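# Lift feed hopper off grinder inlet onto bench

## Task

Remove the feed hopper from the grinder's inlet, set it down on the bench next to the grinder, and end with both grippers released from it.

## Robot and tools

Robot: two arms, left_arm and right_arm, each ending in a two-finger gripper with a wrist camera. Bases in the scene frame: left_arm at (+0.034, +0.309, 0) with quat_wxyz (+0.997, 0, 0, +0.079); right_arm at (+0.021, -0.330, 0) with quat_wxyz (+1.000, 0, 0, +0.007). The names are just labels and say nothing about which side of an image an arm shows up on.

Frame: a single scene frame. Its origin sits on the table top midway between the arms. +z is up, +x reaches out over the table, and left_arm is on the +y side. A gripper's fingers point along its own +z and close along its own y. end_effector_position is the spot between the finger pads, roughly 1 cm short of the tips. Reported hand positions can be a little wrong, more so at long reach, and motions often stop a centimetre or more from the command, usually too low.

Row format, shared by execute_actions and move: one flat list of 16 numbers covering both arms. The first 8 are left_arm: x, y, z in metres, then qw, qx, qy, qz (w first), then opening. The second 8 are the same fields for right_arm. Positions and quaternions are absolute targets in the scene frame, not offsets. Opening runs from -1 (closed) to +1 (fully open, 0.094 m). On every control step the controller clips each commanded pose to within 70 mm and 16 degrees of the measured one. A call is refused if a target is more than 0.6 m from that arm's last reported position along any gripper axis. For an arm that should stay still, resend the exact pose from the last result taken before it stopped, along with the opening you want. To keep an orientation fixed, resend your own target quaternion every time; do not copy the drifted one from the result.

execute_actions: argument actions is a list holding zero or one item. An empty list only returns the state, with pictures. An action is {"rows": [[16 numbers], ...], "steps": n}: up to 15 rows and up to 15 steps, each step 1/30 s, default 15, minimum 6. One row is applied per step, and the last row repeats if you give fewer rows than steps. A wait is {"steps": n} with n up to 300, counted from the last result, so your reply time uses part of it. The optional pictures boolean requests camera images. The result is read 6 steps before the action finishes; those remaining steps run while you write your next reply.

move: target is a single 16-number row. speed is in m/s, from 0.002 to 0.5, default 0.25, and turning is capped at twice that value in rad/s. Both grippers travel straight lines that finish together, taking 0.5 to 10 s. Openings are sent when the move starts. Paths do not slow for obstacles or for the other arm. Faster moves and targets placed deeper past a contact hit and press harder. The result includes a move: line giving the outcome (done, off_target, moving, held, fault), any limits that acted (paced = the pose was clipped; held = a check blocked steps, after which the arm may lurch faster), and each gripper's distance from its target.

wait: seconds, from 0 to 10; nothing new is sent. zoom_image: camera (cam_high, cam_low, cam_left_wrist, cam_right_wrist) plus region [x0, y0, x1, y1] in image pixels, origin at top-left, at most 504x504. Images are 504x504 for cam_high and cam_low and 616x616 for the wrist cameras. read_manual returns only licence text. finished_scene(scene) ends the given scene for good and grades it.

Results: the state line lists each gripper's position and quaternion. grip_measured is the finger opening on the command scale, and the last value in Joint positions is the opening in metres. A "pose unreachable" line or HELD steps mean the clearance check changed or blocked a command. "Hand target" is the pose the controller is currently driving toward. Watch for MOTOR HOT (85 °C) and FAULT lines; at 100 °C that arm drops everything.

Gripping: to hold something, command an opening about 0.03 below grip_measured; a smaller gap gives a lighter grip. Each finger pad pushes with roughly 50-62 N. Something may occasionally tug at a held part or shove loose items.

Suggested order: look first, then zoom in to locate the hopper on the grinder inlet. Open a gripper and approach from above, descend slowly, close, and lift straight up clear of the inlet. Carry it at a moderate speed, lower it gently onto free bench next to the grinder, open, and back away upward. Check the images, then call finished_scene.

Avoid: dropping the hopper, knocking anything off the table (the task fails), fast impacts or hard pushes, collisions between the two arms, and holding loads long enough to overheat a motor.

Each tool is called as name([rows], argument=value, ...), one row to a line, values as JSON.

## Session

execute_actions(actions=[])

Scene clock: 0.00 s of 6320.00 s.
left_arm: end_effector_position=(+0.7259, +0.3537, +0.1564) grip_measured=+1.000 end_effector_quat_wxyz=(+0.098, -0.217, +0.968, +0.082) | right_arm: end_effector_position=(+0.7074, -0.8191, +0.3931) grip_measured=+1.000 end_effector_quat_wxyz=(+0.633, -0.097, +0.733, +0.229)
Joint positions: left_arm=[-0.143  2.102  2.032 -1.34  -0.199 -0.41   0.094] | right_arm=[-0.829  2.351  2.565 -0.543 -1.28  -0.101  0.094]
Joint velocities: left_arm=[-0.005  0.005 -0.007 -0.007 -0.022 -0.022  0.   ] | right_arm=[-0.005 -0.015  0.002 -0.007 -0.11  -0.007  0.   ]
Hand target (left_arm): +0.733, +0.354, +0.168; +0.112, -0.219, +0.966, +0.079
Hand target (right_arm): +0.706, -0.818, +0.411; +0.641, -0.109, +0.728, +0.218

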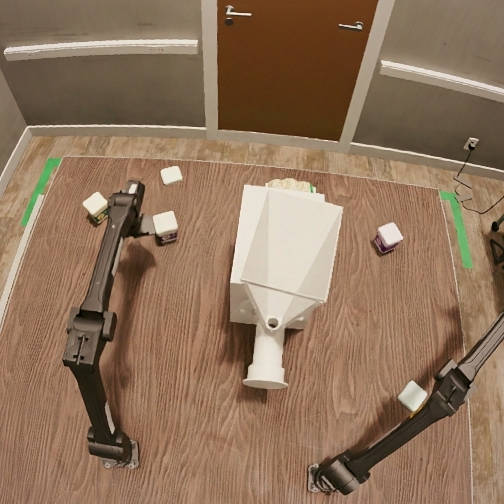

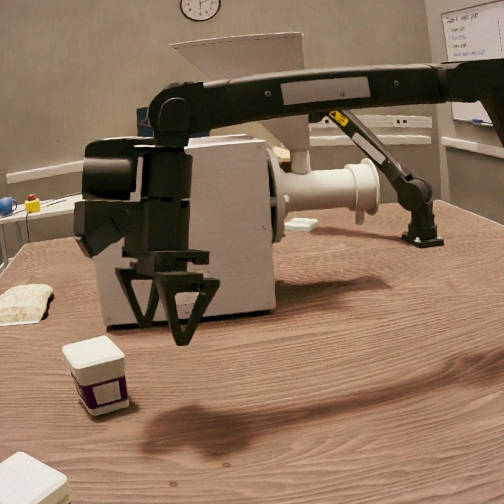

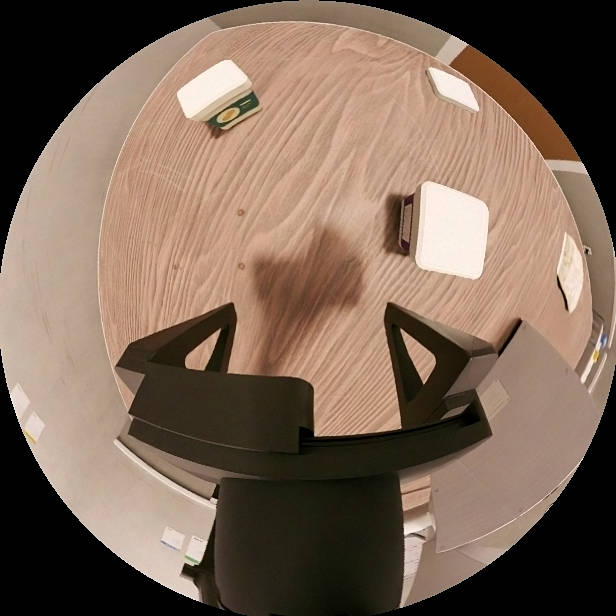

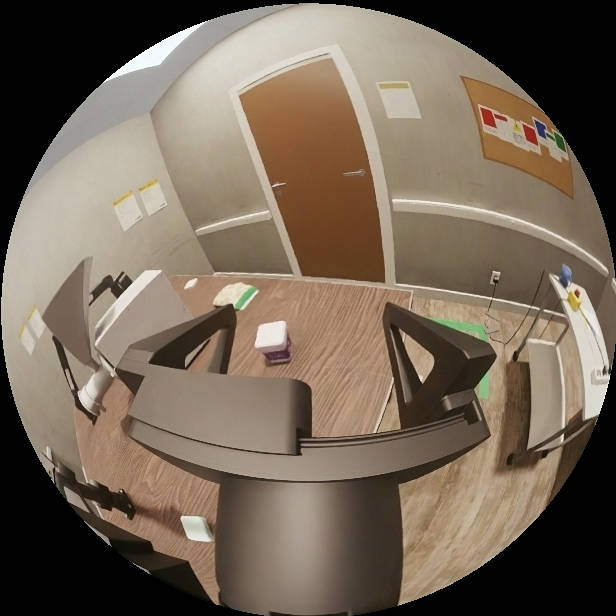

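zoom_image(camera="cam_high", region=[200, 160, 380, 400])

zoom_image(camera="cam_low", region=[150, 20, 400, 250])

zoom_image(camera="cam_right_wrist", region=[10, 230, 190, 430])

Region (200, 160, 380, 400) of cam_high's 504x504 image, scaled by 2.100, with more detail than that image has; it fills the left 378 columns of this view, and the rest is white.

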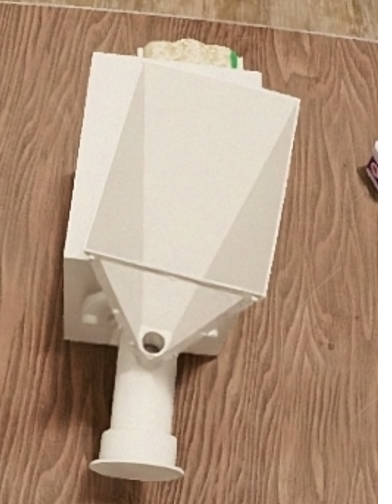

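Region (150, 20, 400, 250) of cam_low's 504x504 image, scaled by 2.016, with more detail than that image has; it fills the top 464 rows of this view, and the rest is white.

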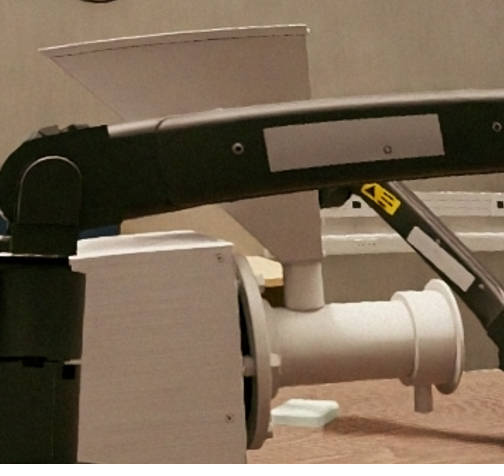

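Region (10, 230, 190, 430) of cam_right_wrist's 616x616 image, scaled by 2.520, with more detail than that image has; it fills the left 454 columns of this view, and the rest is white.

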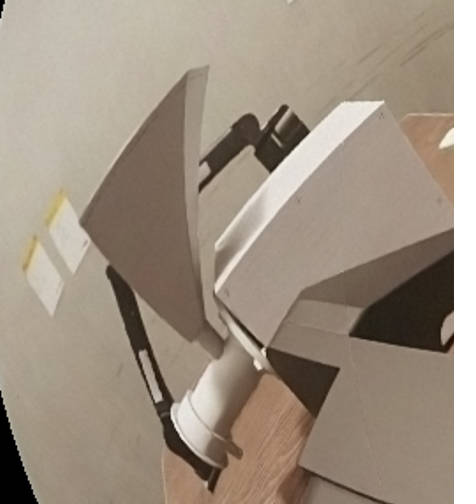

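zoom_image(camera="cam_high", region=[230, 270, 330, 360])

zoom_image(camera="cam_low", region=[250, 120, 340, 210])

Region (230, 270, 330, 360) of cam_high's 504x504 image, scaled by 5.040, with more detail than that image has; it fills the top 454 rows of this view, and the rest is white.

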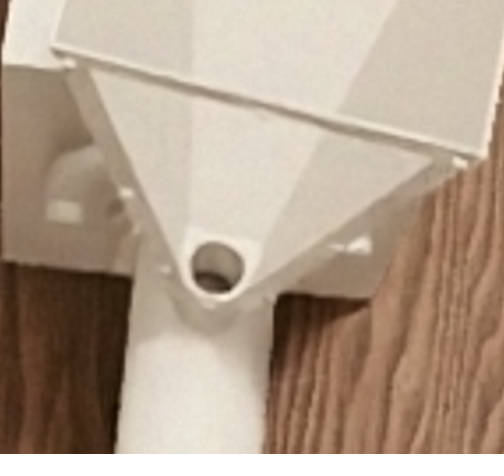

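Region (250, 120, 340, 210) of cam_low's 504x504 image, scaled by 5.600, with more detail than that image has.

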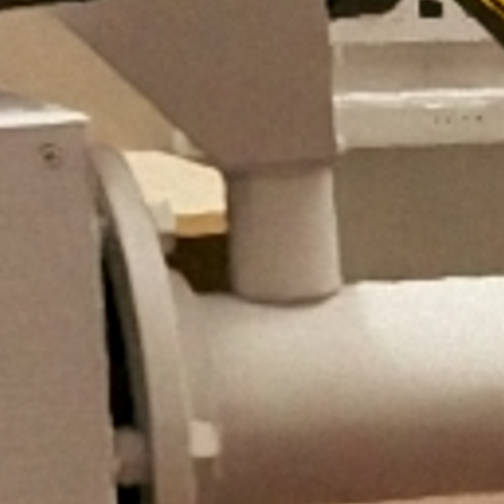

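move(target=[0.733,0.354,0.168,0.112,-0.219,0.966,0.079,1,0.33,-0.33,0.54,0.133,-0.633,0.754,0.112,0.3], speed=0.35)

move(target=[0.733,0.354,0.168,0.112,-0.219,0.966,0.079,1,0.41,-0.10,0.54,0.133,-0.633,0.754,0.112,0.3])

action 0: the call puts the target (right_arm/x, right_arm/y, right_arm/z) 0.623 m from right_arm's end_effector_position in the last result along the gripper's own y axis as it stood there; a target may be at most 0.6 m away along each of those axes, so nothing of the call was run and nothing moved. Command a nearer target, and go on from there in a later call.

action 0: the call puts the target (right_arm/x, right_arm/y, right_arm/z) 0.790 m from right_arm's end_effector_position in the last result along the gripper's own y axis as it stood there; a target may be at most 0.6 m away along each of those axes, so nothing of the call was run and nothing moved. Command a nearer target, and go on from there in a later call.

move(target=[0.733,0.354,0.168,0.112,-0.219,0.966,0.079,1,0.37,-0.37,0.54,0.133,-0.633,0.754,0.112,0.3], speed=0.35)

move(target=[0.733,0.354,0.168,0.112,-0.219,0.966,0.079,1,0.41,-0.10,0.54,0.133,-0.633,0.754,0.112,0.3])

Scene clock: 6.83 s of 6320.00 s.
left_arm: end_effector_position=(+0.7259, +0.3537, +0.1564) grip_measured=+1.000 end_effector_quat_wxyz=(+0.098, -0.217, +0.968, +0.082) | right_arm: end_effector_position=(+0.6878, -0.7963, +0.3715) grip_measured=+0.301 end_effector_quat_wxyz=(+0.601, -0.090, +0.749, +0.263)
Joint positions: left_arm=[-0.143  2.102  2.032 -1.34  -0.199 -0.41   0.094] | right_arm=[-0.829  2.277  2.436 -0.725 -1.309 -0.257  0.061]
Joint velocities: left_arm=[ 0.005 -0.015 -0.002  0.012  0.007 -0.037  0.   ] | right_arm=[ 0.015  0.005  0.012  0.012  0.037 -0.066  0.   ]
Hand target (left_arm): +0.733, +0.354, +0.168; +0.112, -0.219, +0.966, +0.079
Hand target (right_arm): +0.690, -0.798, +0.372; +0.604, -0.093, +0.748, +0.260
Off the commanded pose (left_arm): 0.014 m, 2 deg.
Off the commanded pose (right_arm): 0.558 m, 86 deg; position and orientation clipped at the last step of the last action.
Kept back: nothing.
After step 90, 1.30 s passed at rest.
move: held (right_arm), off_target (left_arm); limits=paced,held; held on 67 of 76 steps (right_arm), including the last (right_arm)
pose unreachable (right arm): on one or more control steps of this call this arm could not follow its commanded pose, so it was not sent that pose on those steps. On the call's last step it was still not sent that pose. It may still have moved: this result reports where it is.
cause: the commanded pose would bring two parts of the arm too close to each other (its wrist (the part past joint 4) and its wrist camera, with joints 5 (wrist yaw) and 6 (wrist roll) between them).
camera_calibration (this result's frames):
cam_right_wrist: T_world_to_cam=[[0.447878, -0.848806, -0.280952, -0.880824], [-0.721613, -0.157636, -0.674111, 0.627206], [0.527901, 0.504658, -0.683111, 0.419064], [0, 0, 0, 1]] pos_world=[0.625878, -0.860262, 0.461605]

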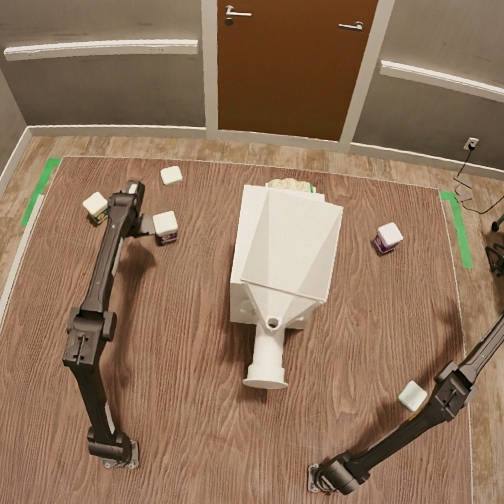

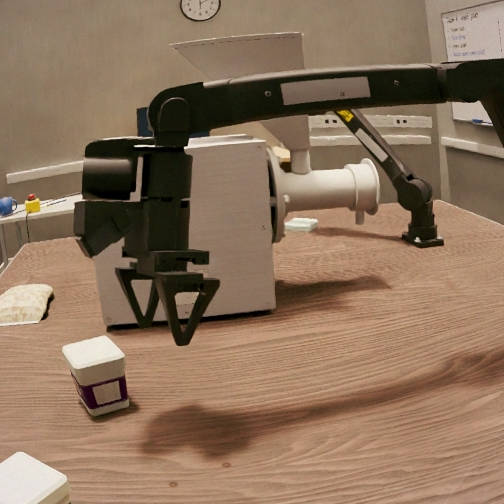

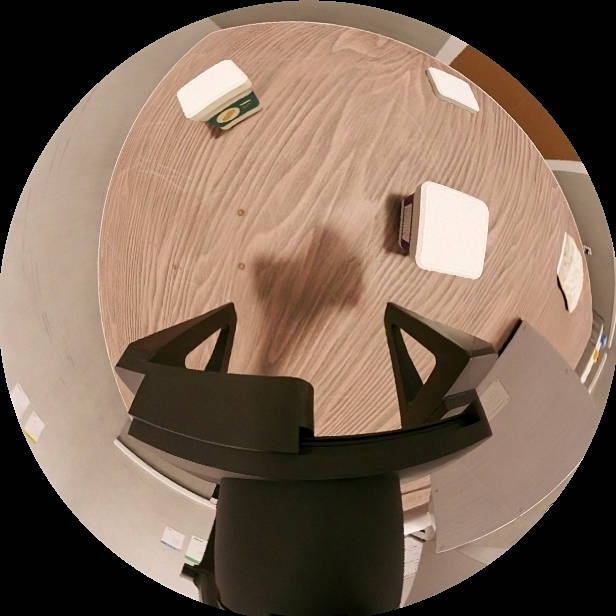

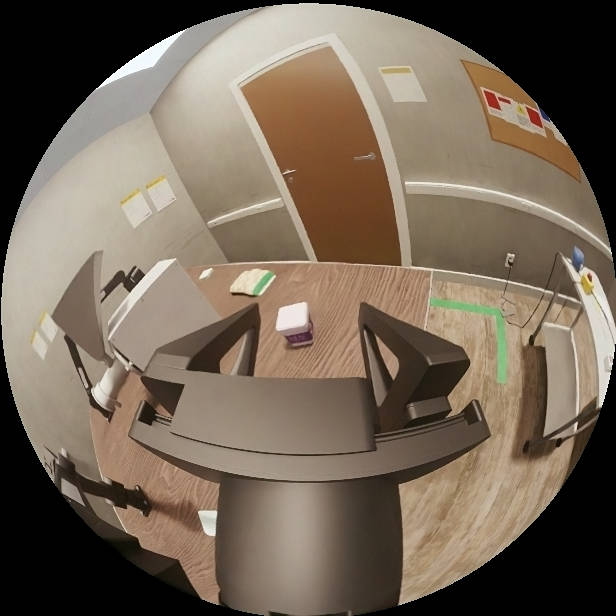

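action 0: the call puts the target (right_arm/x, right_arm/y, right_arm/z) 0.762 m from right_arm's end_effector_position in the last result along the gripper's own y axis as it stood there; a target may be at most 0.6 m away along each of those axes, so nothing of the call was run and nothing moved. Command a nearer target, and go on from there in a later call.

move(target=[0.733,0.354,0.168,0.112,-0.219,0.966,0.079,1,0.42,-0.68,0.42,0.239,0.370,0.893,-0.099,0.3], speed=0.35)

move(target=[0.733,0.354,0.168,0.112,-0.219,0.966,0.079,1,0.37,-0.37,0.54,0.259,0,0.966,0,0.3], speed=0.35)

move(target=[0.733,0.354,0.168,0.112,-0.219,0.966,0.079,1,0.41,-0.10,0.54,0.133,-0.633,0.754,0.112,0.3], speed=0.3)

Scene clock: 9.70 s of 6320.00 s.
left_arm: end_effector_position=(+0.7259, +0.3537, +0.1564) grip_measured=+1.000 end_effector_quat_wxyz=(+0.098, -0.217, +0.968, +0.082) | right_arm: end_effector_position=(+0.4194, -0.6842, +0.4151) grip_measured=+0.301 end_effector_quat_wxyz=(+0.245, +0.367, +0.892, -0.102)
Joint positions: left_arm=[-0.143  2.102  2.032 -1.34  -0.199 -0.41   0.094] | right_arm=[-0.729  1.446  1.742 -1.331  0.036  0.056  0.061]
Joint velocities: left_arm=[ 0.005 -0.005  0.012 -0.007 -0.066  0.022  0.   ] | right_arm=[-0.015  0.005 -0.007  0.007  0.022  0.007 -0.001]
Hand target (left_arm): +0.733, +0.354, +0.168; +0.112, -0.219, +0.966, +0.079
Hand target (right_arm): +0.420, -0.680, +0.417; +0.245, +0.372, +0.890, -0.100
Off the commanded pose (left_arm): 0.014 m, 2 deg.
Off the commanded pose (right_arm): 0.006 m, 1 deg.
Kept back: nothing.
move: off_target (left_arm)
camera_calibration (this result's frames):
cam_right_wrist: T_world_to_cam=[[-0.703856, -0.710283, 0.00918755, -0.195877], [-0.705503, 0.700509, 0.107485, 0.736546], [-0.0827807, 0.0691721, -0.994164, 0.621255], [0, 0, 0, 1]] pos_world=[0.433193, -0.698059, 0.540261]

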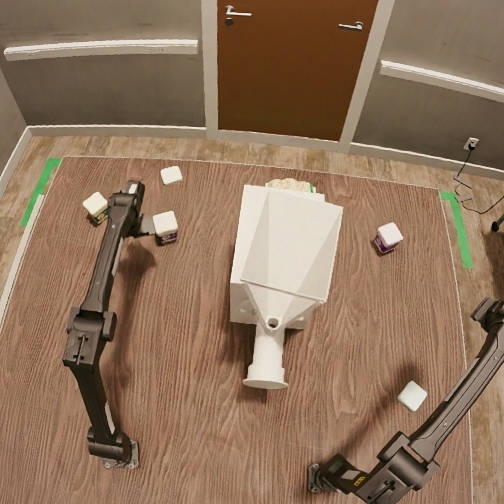

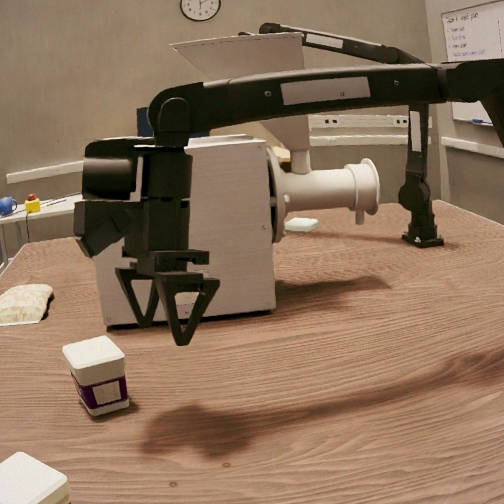

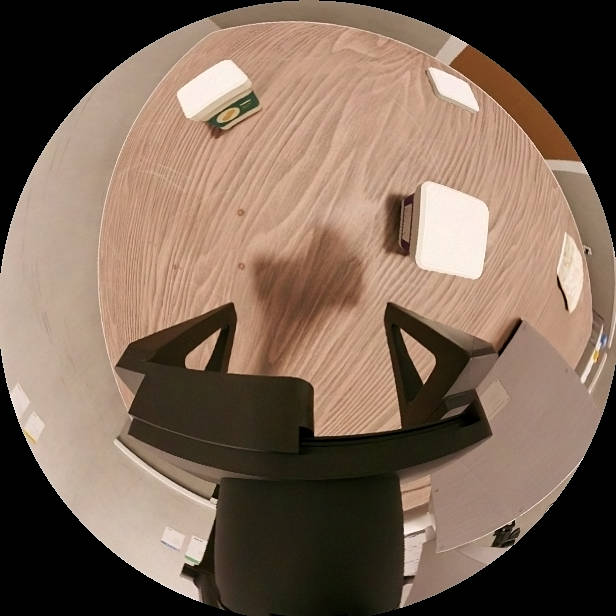

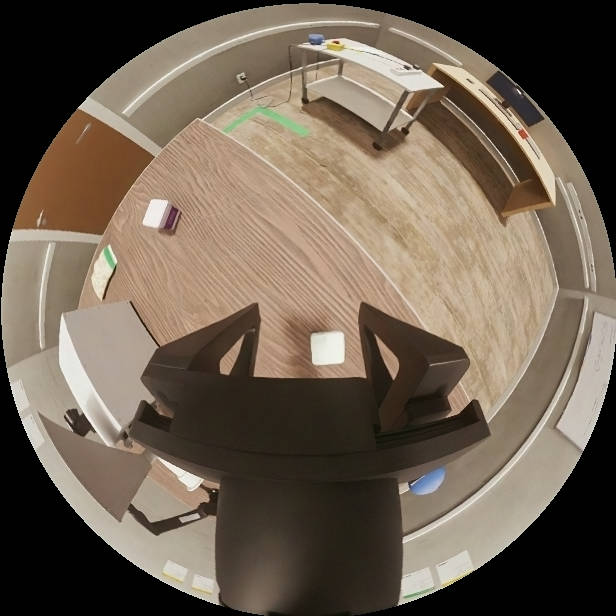

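Scene clock: 11.33 s of 6320.00 s.
left_arm: end_effector_position=(+0.7259, +0.3537, +0.1564) grip_measured=+1.000 end_effector_quat_wxyz=(+0.098, -0.217, +0.968, +0.082) | right_arm: end_effector_position=(+0.3681, -0.3701, +0.5188) grip_measured=+0.301 end_effector_quat_wxyz=(+0.267, +0.005, +0.964, +0.010)
Joint positions: left_arm=[-0.143  2.102  2.032 -1.34  -0.199 -0.41   0.094] | right_arm=[-0.177  1.121  1.764 -1.681 -0.101 -0.125  0.061]
Joint velocities: left_arm=[-0.015  0.015 -0.012 -0.007 -0.037  0.051  0.   ] | right_arm=[-0.005  0.005  0.002 -0.007 -0.051 -0.007 -0.   ]
Hand target (left_arm): +0.733, +0.354, +0.168; +0.112, -0.219, +0.966, +0.079
Hand target (right_arm): +0.368, -0.370, +0.535; +0.282, +0.003, +0.959, +0.006
Off the commanded pose (left_arm): 0.014 m, 2 deg.
Off the commanded pose (right_arm): 0.021 m, 2 deg.
joint sent to its limit (right arm) — the command would take joint 4 (wrist pitch) past its lower limit, so that joint was sent only as far as its limit.
Kept back: nothing.
move: off_target (left_arm, right_arm)
camera_calibration (this result's frames):
cam_right_wrist: T_world_to_cam=[[-0.00425367, -0.999871, -0.0155027, -0.361746], [-0.994547, 0.00261456, 0.104256, 0.318978], [-0.104202, 0.0158616, -0.99443, 0.686718], [0, 0, 0, 1]] pos_world=[0.387258, -0.373426, 0.644029]

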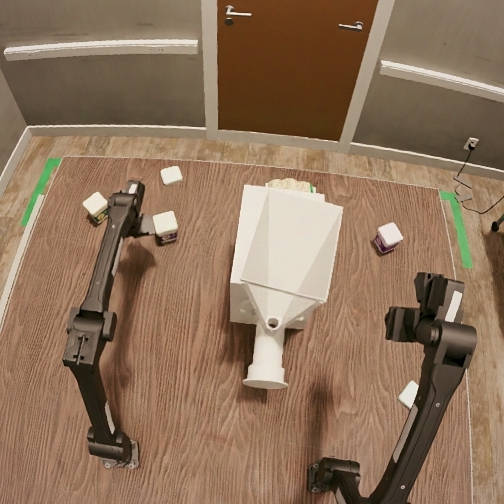

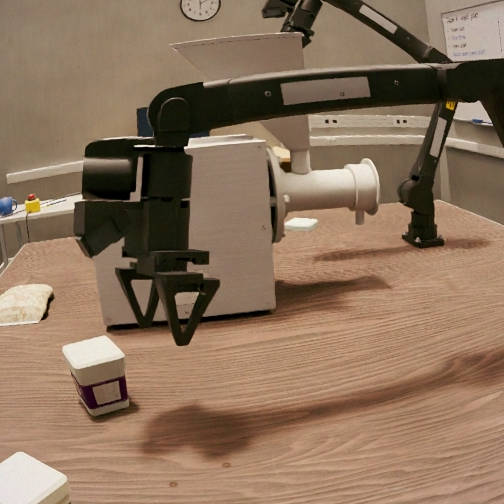

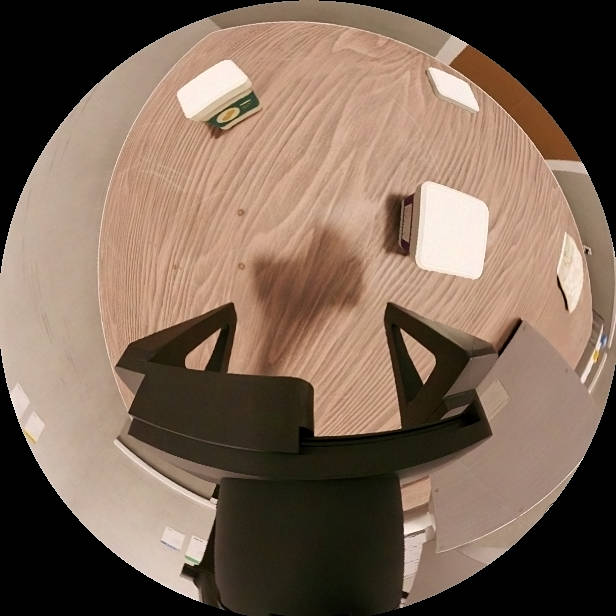

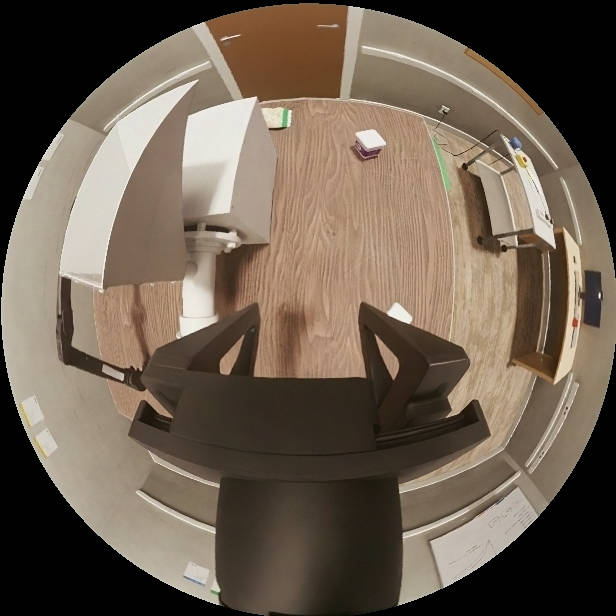

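Scene clock: 14.03 s of 6320.00 s.
left_arm: end_effector_position=(+0.7259, +0.3537, +0.1564) grip_measured=+1.000 end_effector_quat_wxyz=(+0.098, -0.217, +0.968, +0.082) | right_arm: end_effector_position=(+0.4059, -0.1854, +0.5163) grip_measured=+0.301 end_effector_quat_wxyz=(+0.252, -0.455, +0.853, +0.032)
Joint positions: left_arm=[-0.143  2.102  2.032 -1.34  -0.199 -0.41   0.094] | right_arm=[ 0.282  1.287  1.895 -1.686 -0.155 -0.645  0.061]
Joint velocities: left_arm=[-0.015 -0.005 -0.007 -0.012 -0.066 -0.051  0.   ] | right_arm=[ 0.015 -0.015 -0.007 -0.012  0.022 -0.022  0.   ]
Hand target (left_arm): +0.733, +0.354, +0.168; +0.112, -0.219, +0.966, +0.079
Hand target (right_arm): +0.402, -0.124, +0.533; +0.271, -0.541, +0.793, +0.068
Off the commanded pose (left_arm): 0.014 m, 2 deg.
Off the commanded pose (right_arm): 0.089 m, 29 deg; position and orientation clipped at the last step of the last action.
joint sent to its limit (right arm) — the command would take joint 4 (wrist pitch) past its lower limit, so that joint was sent only as far as its limit.
Kept back: nothing.
move: off_target (left_arm, right_arm); limits=paced
camera_calibration (this result's frames):
cam_right_wrist: T_world_to_cam=[[0.792378, -0.581911, 0.183077, -0.525295], [-0.607856, -0.778478, 0.156472, 0.0275746], [0.0514689, -0.23527, -0.970566, 0.563111], [0, 0, 0, 1]] pos_world=[0.404011, -0.151726, 0.638391]

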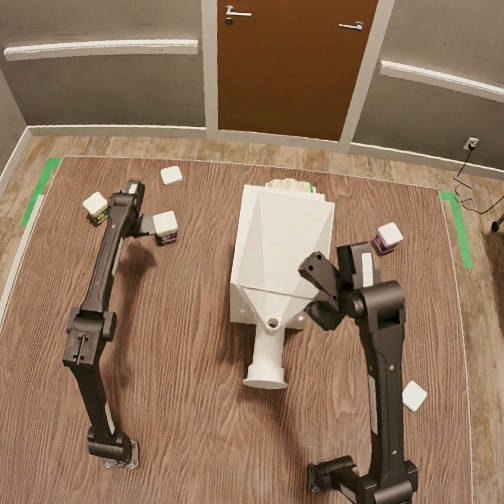

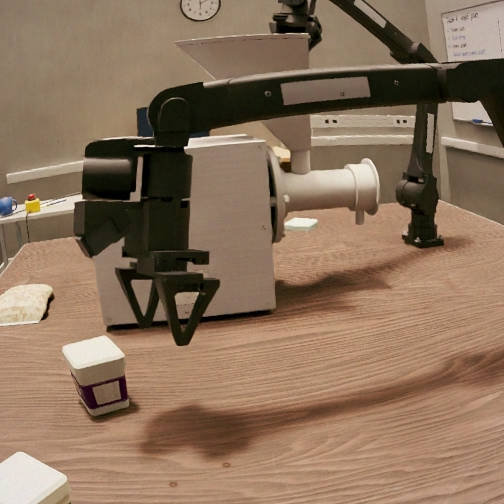

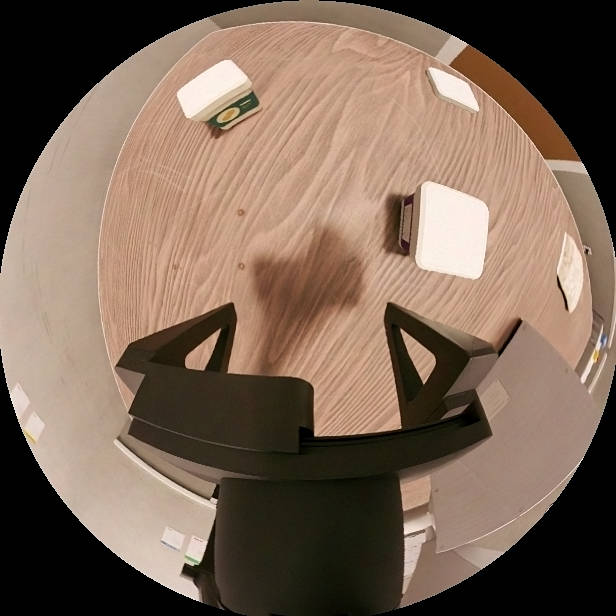

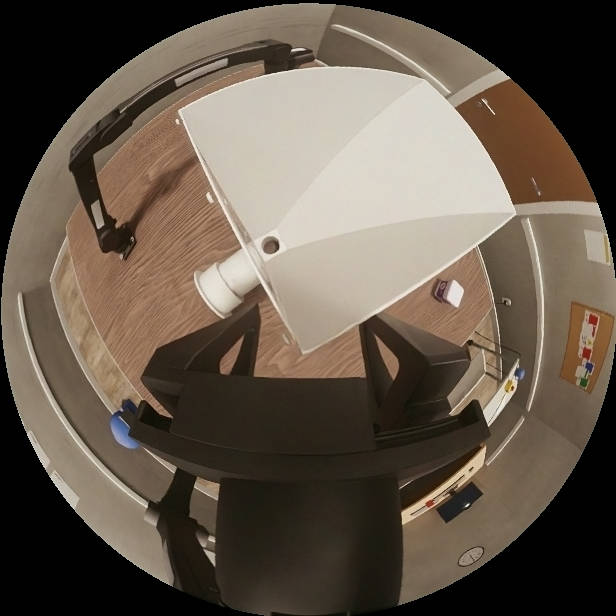

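move(target=[0.733,0.354,0.168,0.112,-0.219,0.966,0.079,1,0.40,-0.26,0.54,0.228,0.125,0.951,0.167,0.2])

move(target=[0.733,0.354,0.168,0.112,-0.219,0.966,0.079,1,0.43,-0.205,0.54,0.228,0.125,0.951,0.167,0.2], speed=0.1)

Scene clock: 18.03 s of 6320.00 s.
left_arm: end_effector_position=(+0.7259, +0.3537, +0.1564) grip_measured=+1.000 end_effector_quat_wxyz=(+0.098, -0.217, +0.968, +0.082) | right_arm: end_effector_position=(+0.3962, -0.2595, +0.5325) grip_measured=+0.201 end_effector_quat_wxyz=(+0.231, +0.118, +0.952, +0.163)
Joint positions: left_arm=[-0.143  2.102  2.032 -1.34  -0.199 -0.41   0.094] | right_arm=[ 0.077  1.212  1.863 -1.686 -0.214  0.396  0.056]
Joint velocities: left_arm=[-0.005 -0.005 -0.002  0.002 -0.007  0.037  0.   ] | right_arm=[ 0.005 -0.005  0.007 -0.007 -0.037  0.007 -0.001]
Hand target (left_arm): +0.733, +0.354, +0.168; +0.112, -0.219, +0.966, +0.079
Hand target (right_arm): +0.398, -0.259, +0.539; +0.236, +0.125, +0.949, +0.166
Off the commanded pose (left_arm): 0.014 m, 2 deg.
Off the commanded pose (right_arm): 0.008 m, 1 deg.
joint sent to its limit (right arm) — the command would take joint 4 (wrist pitch) past its lower limit, so that joint was sent only as far as its limit.
Kept back: nothing.
move: off_target (left_arm)
camera_calibration (this result's frames):
cam_right_wrist: T_world_to_cam=[[-0.147749, -0.921679, -0.358718, 0.00912306], [-0.979104, 0.0850643, 0.184712, 0.317617], [-0.139731, 0.378514, -0.914988, 0.767374], [0, 0, 0, 1]] pos_world=[0.419554, -0.309071, 0.646742]

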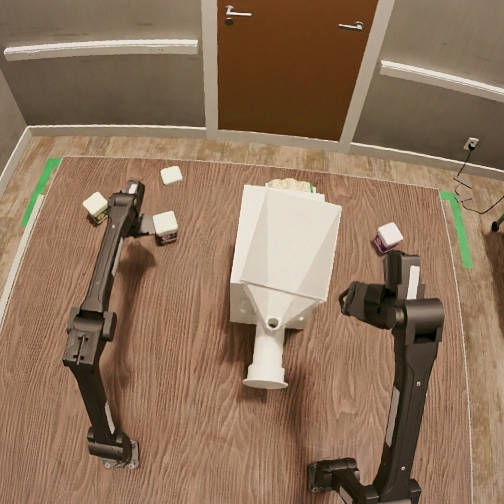

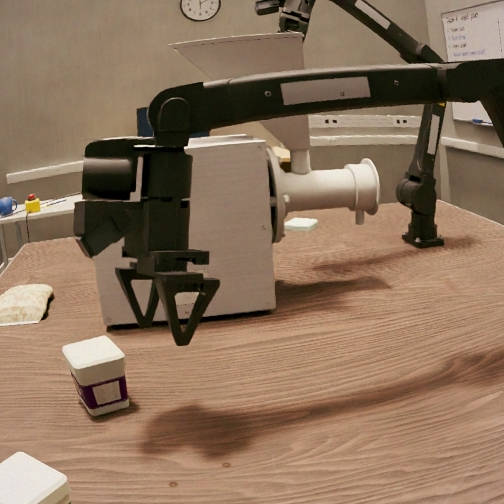

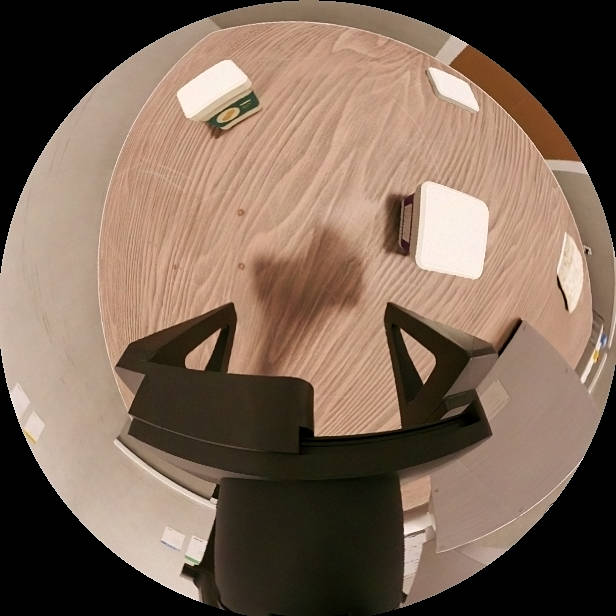

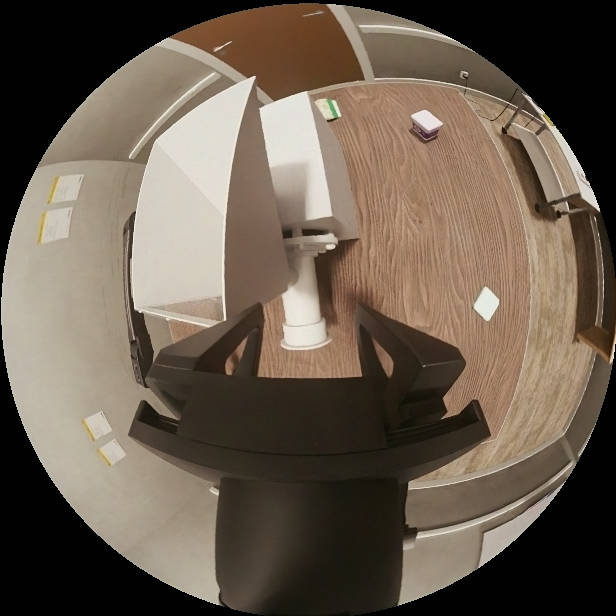

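Scene clock: 19.03 s of 6320.00 s.
left_arm: end_effector_position=(+0.7259, +0.3537, +0.1564) grip_measured=+1.000 end_effector_quat_wxyz=(+0.098, -0.217, +0.968, +0.082) | right_arm: end_effector_position=(+0.4217, -0.2302, +0.5195) grip_measured=+0.200 end_effector_quat_wxyz=(+0.212, +0.133, +0.958, +0.142)
Joint positions: left_arm=[-0.143  2.102  2.032 -1.34  -0.199 -0.41   0.094] | right_arm=[ 0.179  1.292  1.908 -1.685 -0.126  0.501  0.056]
Joint velocities: left_arm=[-0.015 -0.005  0.002 -0.007 -0.007 -0.037  0.   ] | right_arm=[ 0.005 -0.015 -0.017  0.012  0.007  0.022 -0.   ]
Hand target (left_arm): +0.733, +0.354, +0.168; +0.112, -0.219, +0.966, +0.079
Hand target (right_arm): +0.428, -0.207, +0.540; +0.227, +0.125, +0.951, +0.170
Off the commanded pose (left_arm): 0.014 m, 2 deg.
Off the commanded pose (right_arm): 0.034 m, 4 deg.
Kept back: nothing.
move: off_target (left_arm, right_arm)
camera_calibration (this result's frames):
cam_right_wrist: T_world_to_cam=[[-0.193488, -0.927031, -0.32121, 0.0337909], [-0.965817, 0.122409, 0.228502, 0.322714], [-0.172509, 0.354443, -0.919027, 0.758346], [0, 0, 0, 1]] pos_world=[0.449042, -0.276968, 0.634054]

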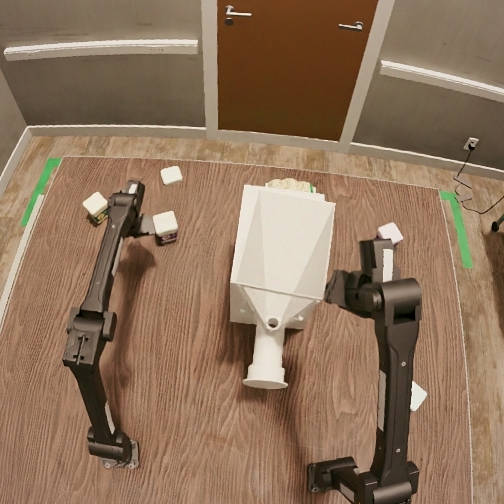

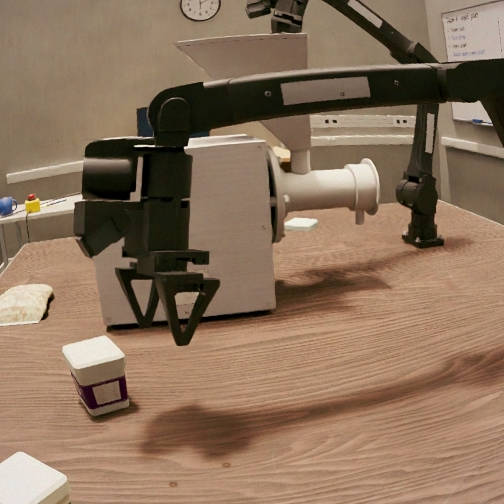

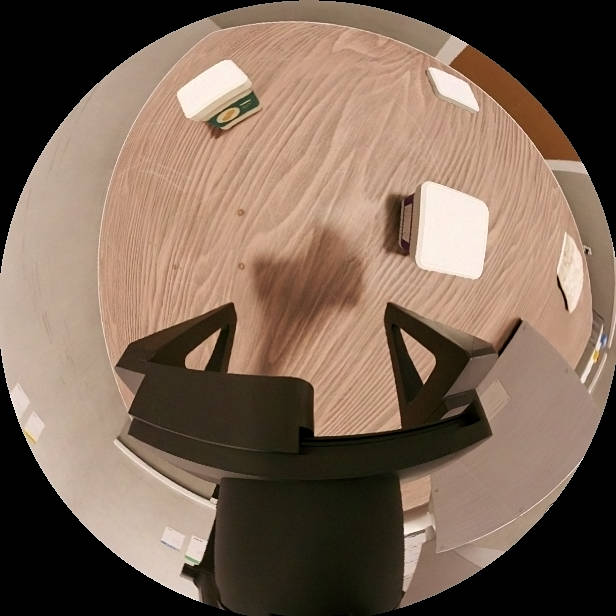

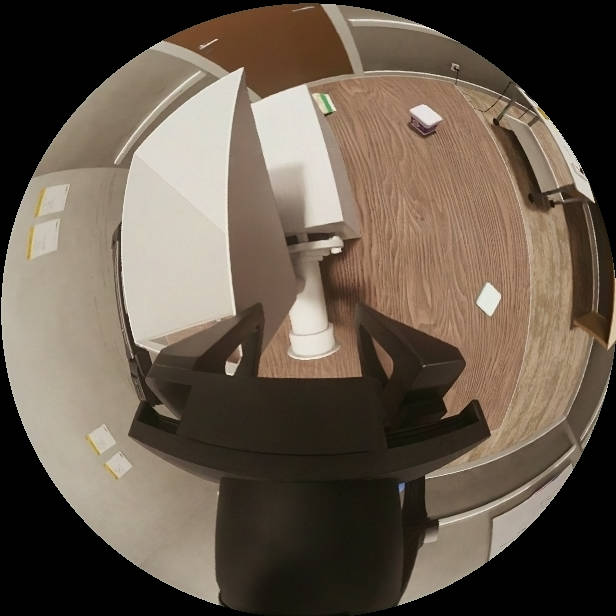

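move(target=[0.733,0.354,0.168,0.112,-0.219,0.966,0.079,1,0.42,-0.265,0.60,0.26,0.125,0.943,0.167,0.2], speed=0.1)

move(target=[0.733,0.354,0.168,0.112,-0.219,0.966,0.079,1,0.45,-0.22,0.60,0.26,0.125,0.943,0.167,0.2], speed=0.1)

Scene clock: 20.53 s of 6320.00 s.
left_arm: end_effector_position=(+0.7259, +0.3537, +0.1564) grip_measured=+1.000 end_effector_quat_wxyz=(+0.098, -0.217, +0.968, +0.082) | right_arm: end_effector_position=(+0.4210, -0.2613, +0.5779) grip_measured=+0.200 end_effector_quat_wxyz=(+0.274, +0.136, +0.936, +0.174)
Joint positions: left_arm=[-0.143  2.102  2.032 -1.34  -0.199 -0.41   0.094] | right_arm=[ 0.071  1.287  2.036 -1.686 -0.204  0.44   0.056]
Joint velocities: left_arm=[-0.005 -0.005 -0.017  0.002  0.037 -0.066  0.   ] | right_arm=[ 0.015 -0.005 -0.002 -0.017  0.007 -0.037 -0.   ]
Hand target (left_arm): +0.733, +0.354, +0.168; +0.112, -0.219, +0.966, +0.079
Hand target (right_arm): +0.416, -0.264, +0.599; +0.299, +0.127, +0.929, +0.177
Off the commanded pose (left_arm): 0.014 m, 2 deg.
Off the commanded pose (right_arm): 0.022 m, 2 deg.
joint sent to its limit (right arm) — the command would take joint 4 (wrist pitch) past its lower limit, so that joint was sent only as far as its limit.
Kept back: nothing.
move: off_target (left_arm, right_arm)
camera_calibration (this result's frames):
cam_right_wrist: T_world_to_cam=[[-0.158499, -0.905478, -0.393685, 0.056366], [-0.986475, 0.128352, 0.101949, 0.39592], [-0.0417825, 0.404519, -0.913575, 0.777806], [0, 0, 0, 1]] pos_world=[0.431997, -0.314416, 0.69241]

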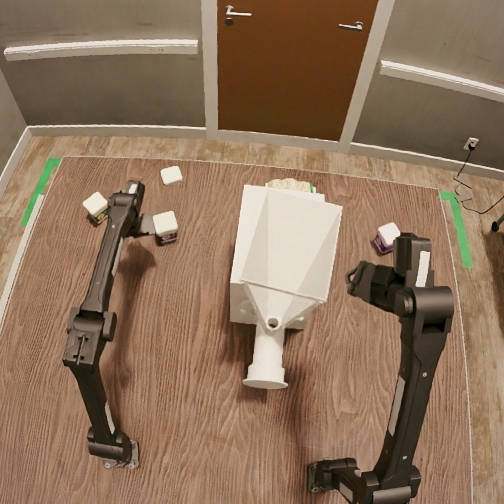

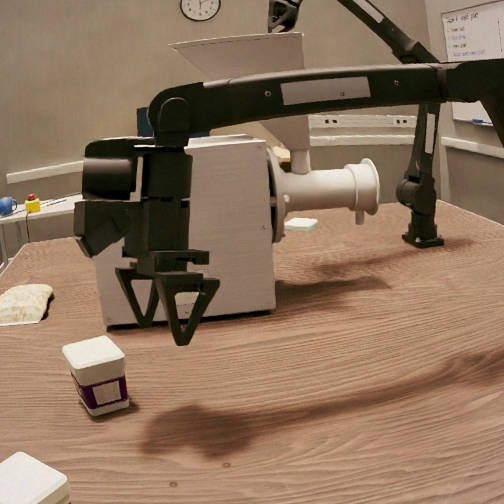

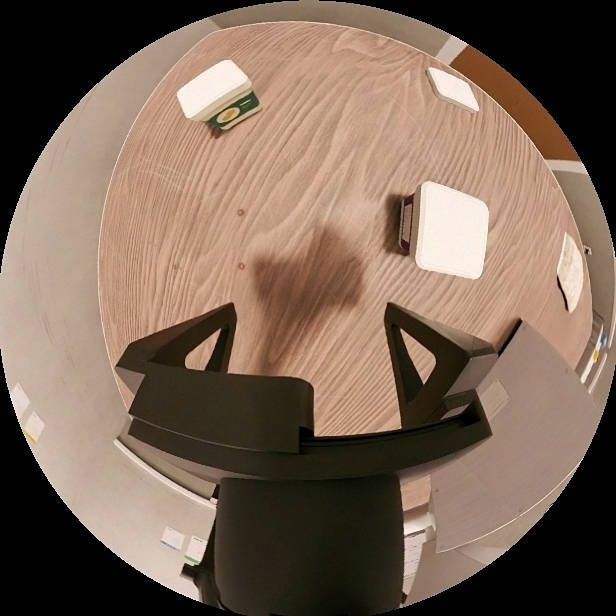

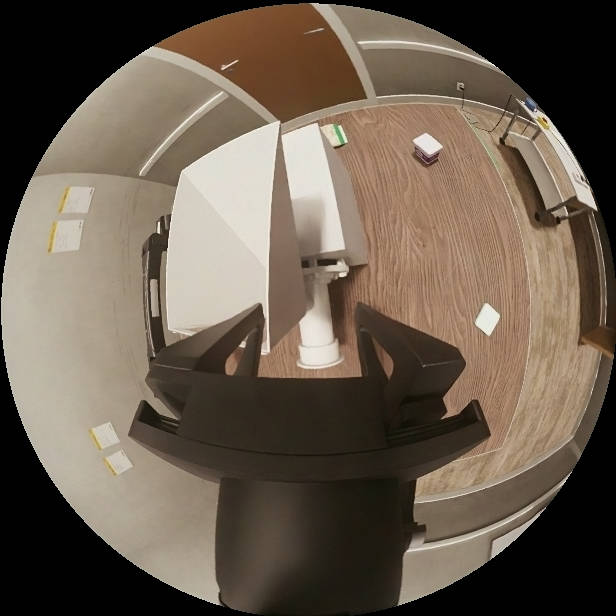

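Scene clock: 21.57 s of 6320.00 s.
left_arm: end_effector_position=(+0.7259, +0.3537, +0.1564) grip_measured=+1.000 end_effector_quat_wxyz=(+0.098, -0.217, +0.968, +0.082) | right_arm: end_effector_position=(+0.4519, -0.2232, +0.5799) grip_measured=+0.200 end_effector_quat_wxyz=(+0.270, +0.124, +0.939, +0.172)
Joint positions: left_arm=[-0.143  2.102  2.032 -1.34  -0.199 -0.41   0.094] | right_arm=[ 0.172  1.386  2.138 -1.686 -0.151  0.498  0.056]
Joint velocities: left_arm=[-0.005  0.015  0.002  0.012 -0.051 -0.066  0.   ] | right_arm=[-0.005 -0.024 -0.002 -0.002 -0.022  0.022  0.001]
Hand target (left_arm): +0.733, +0.354, +0.168; +0.112, -0.219, +0.966, +0.079
Hand target (right_arm): +0.449, -0.221, +0.600; +0.290, +0.126, +0.931, +0.181
Off the commanded pose (left_arm): 0.014 m, 2 deg.
Off the commanded pose (right_arm): 0.020 m, 1 deg.
joint sent to its limit (right arm) — the command would take joint 4 (wrist pitch) past its lower limit, so that joint was sent only as far as its limit.
Kept back: nothing.
move: off_target (left_arm, right_arm)
camera_calibration (this result's frames):
cam_right_wrist: T_world_to_cam=[[-0.139636, -0.912944, -0.383452, 0.0804737], [-0.988574, 0.106329, 0.106841, 0.414543], [-0.0567676, 0.39399, -0.91736, 0.772109], [0, 0, 0, 1]] pos_world=[0.464874, -0.274813, 0.69487]

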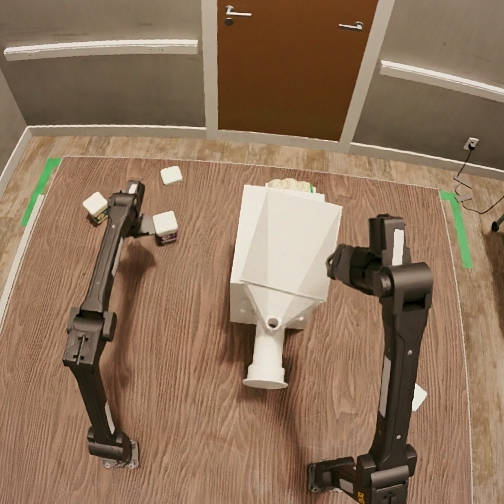

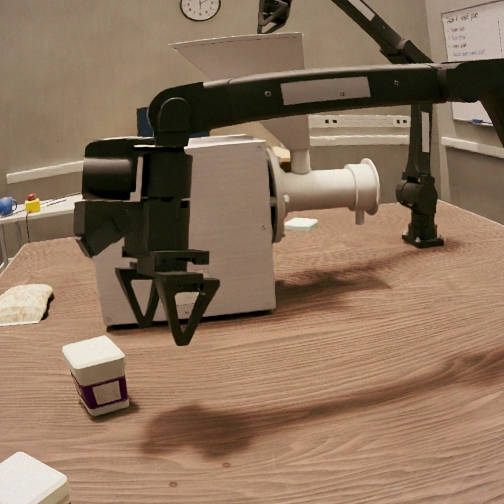

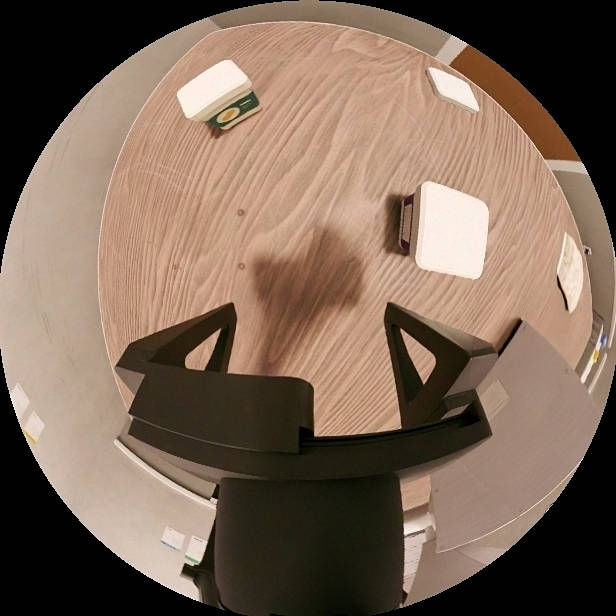

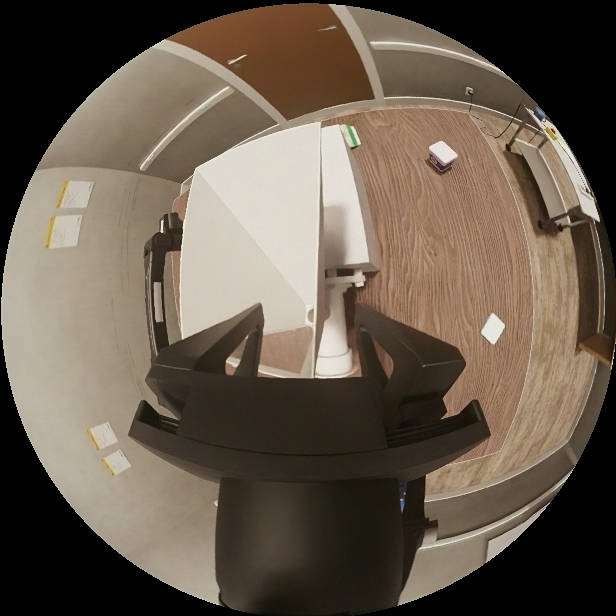

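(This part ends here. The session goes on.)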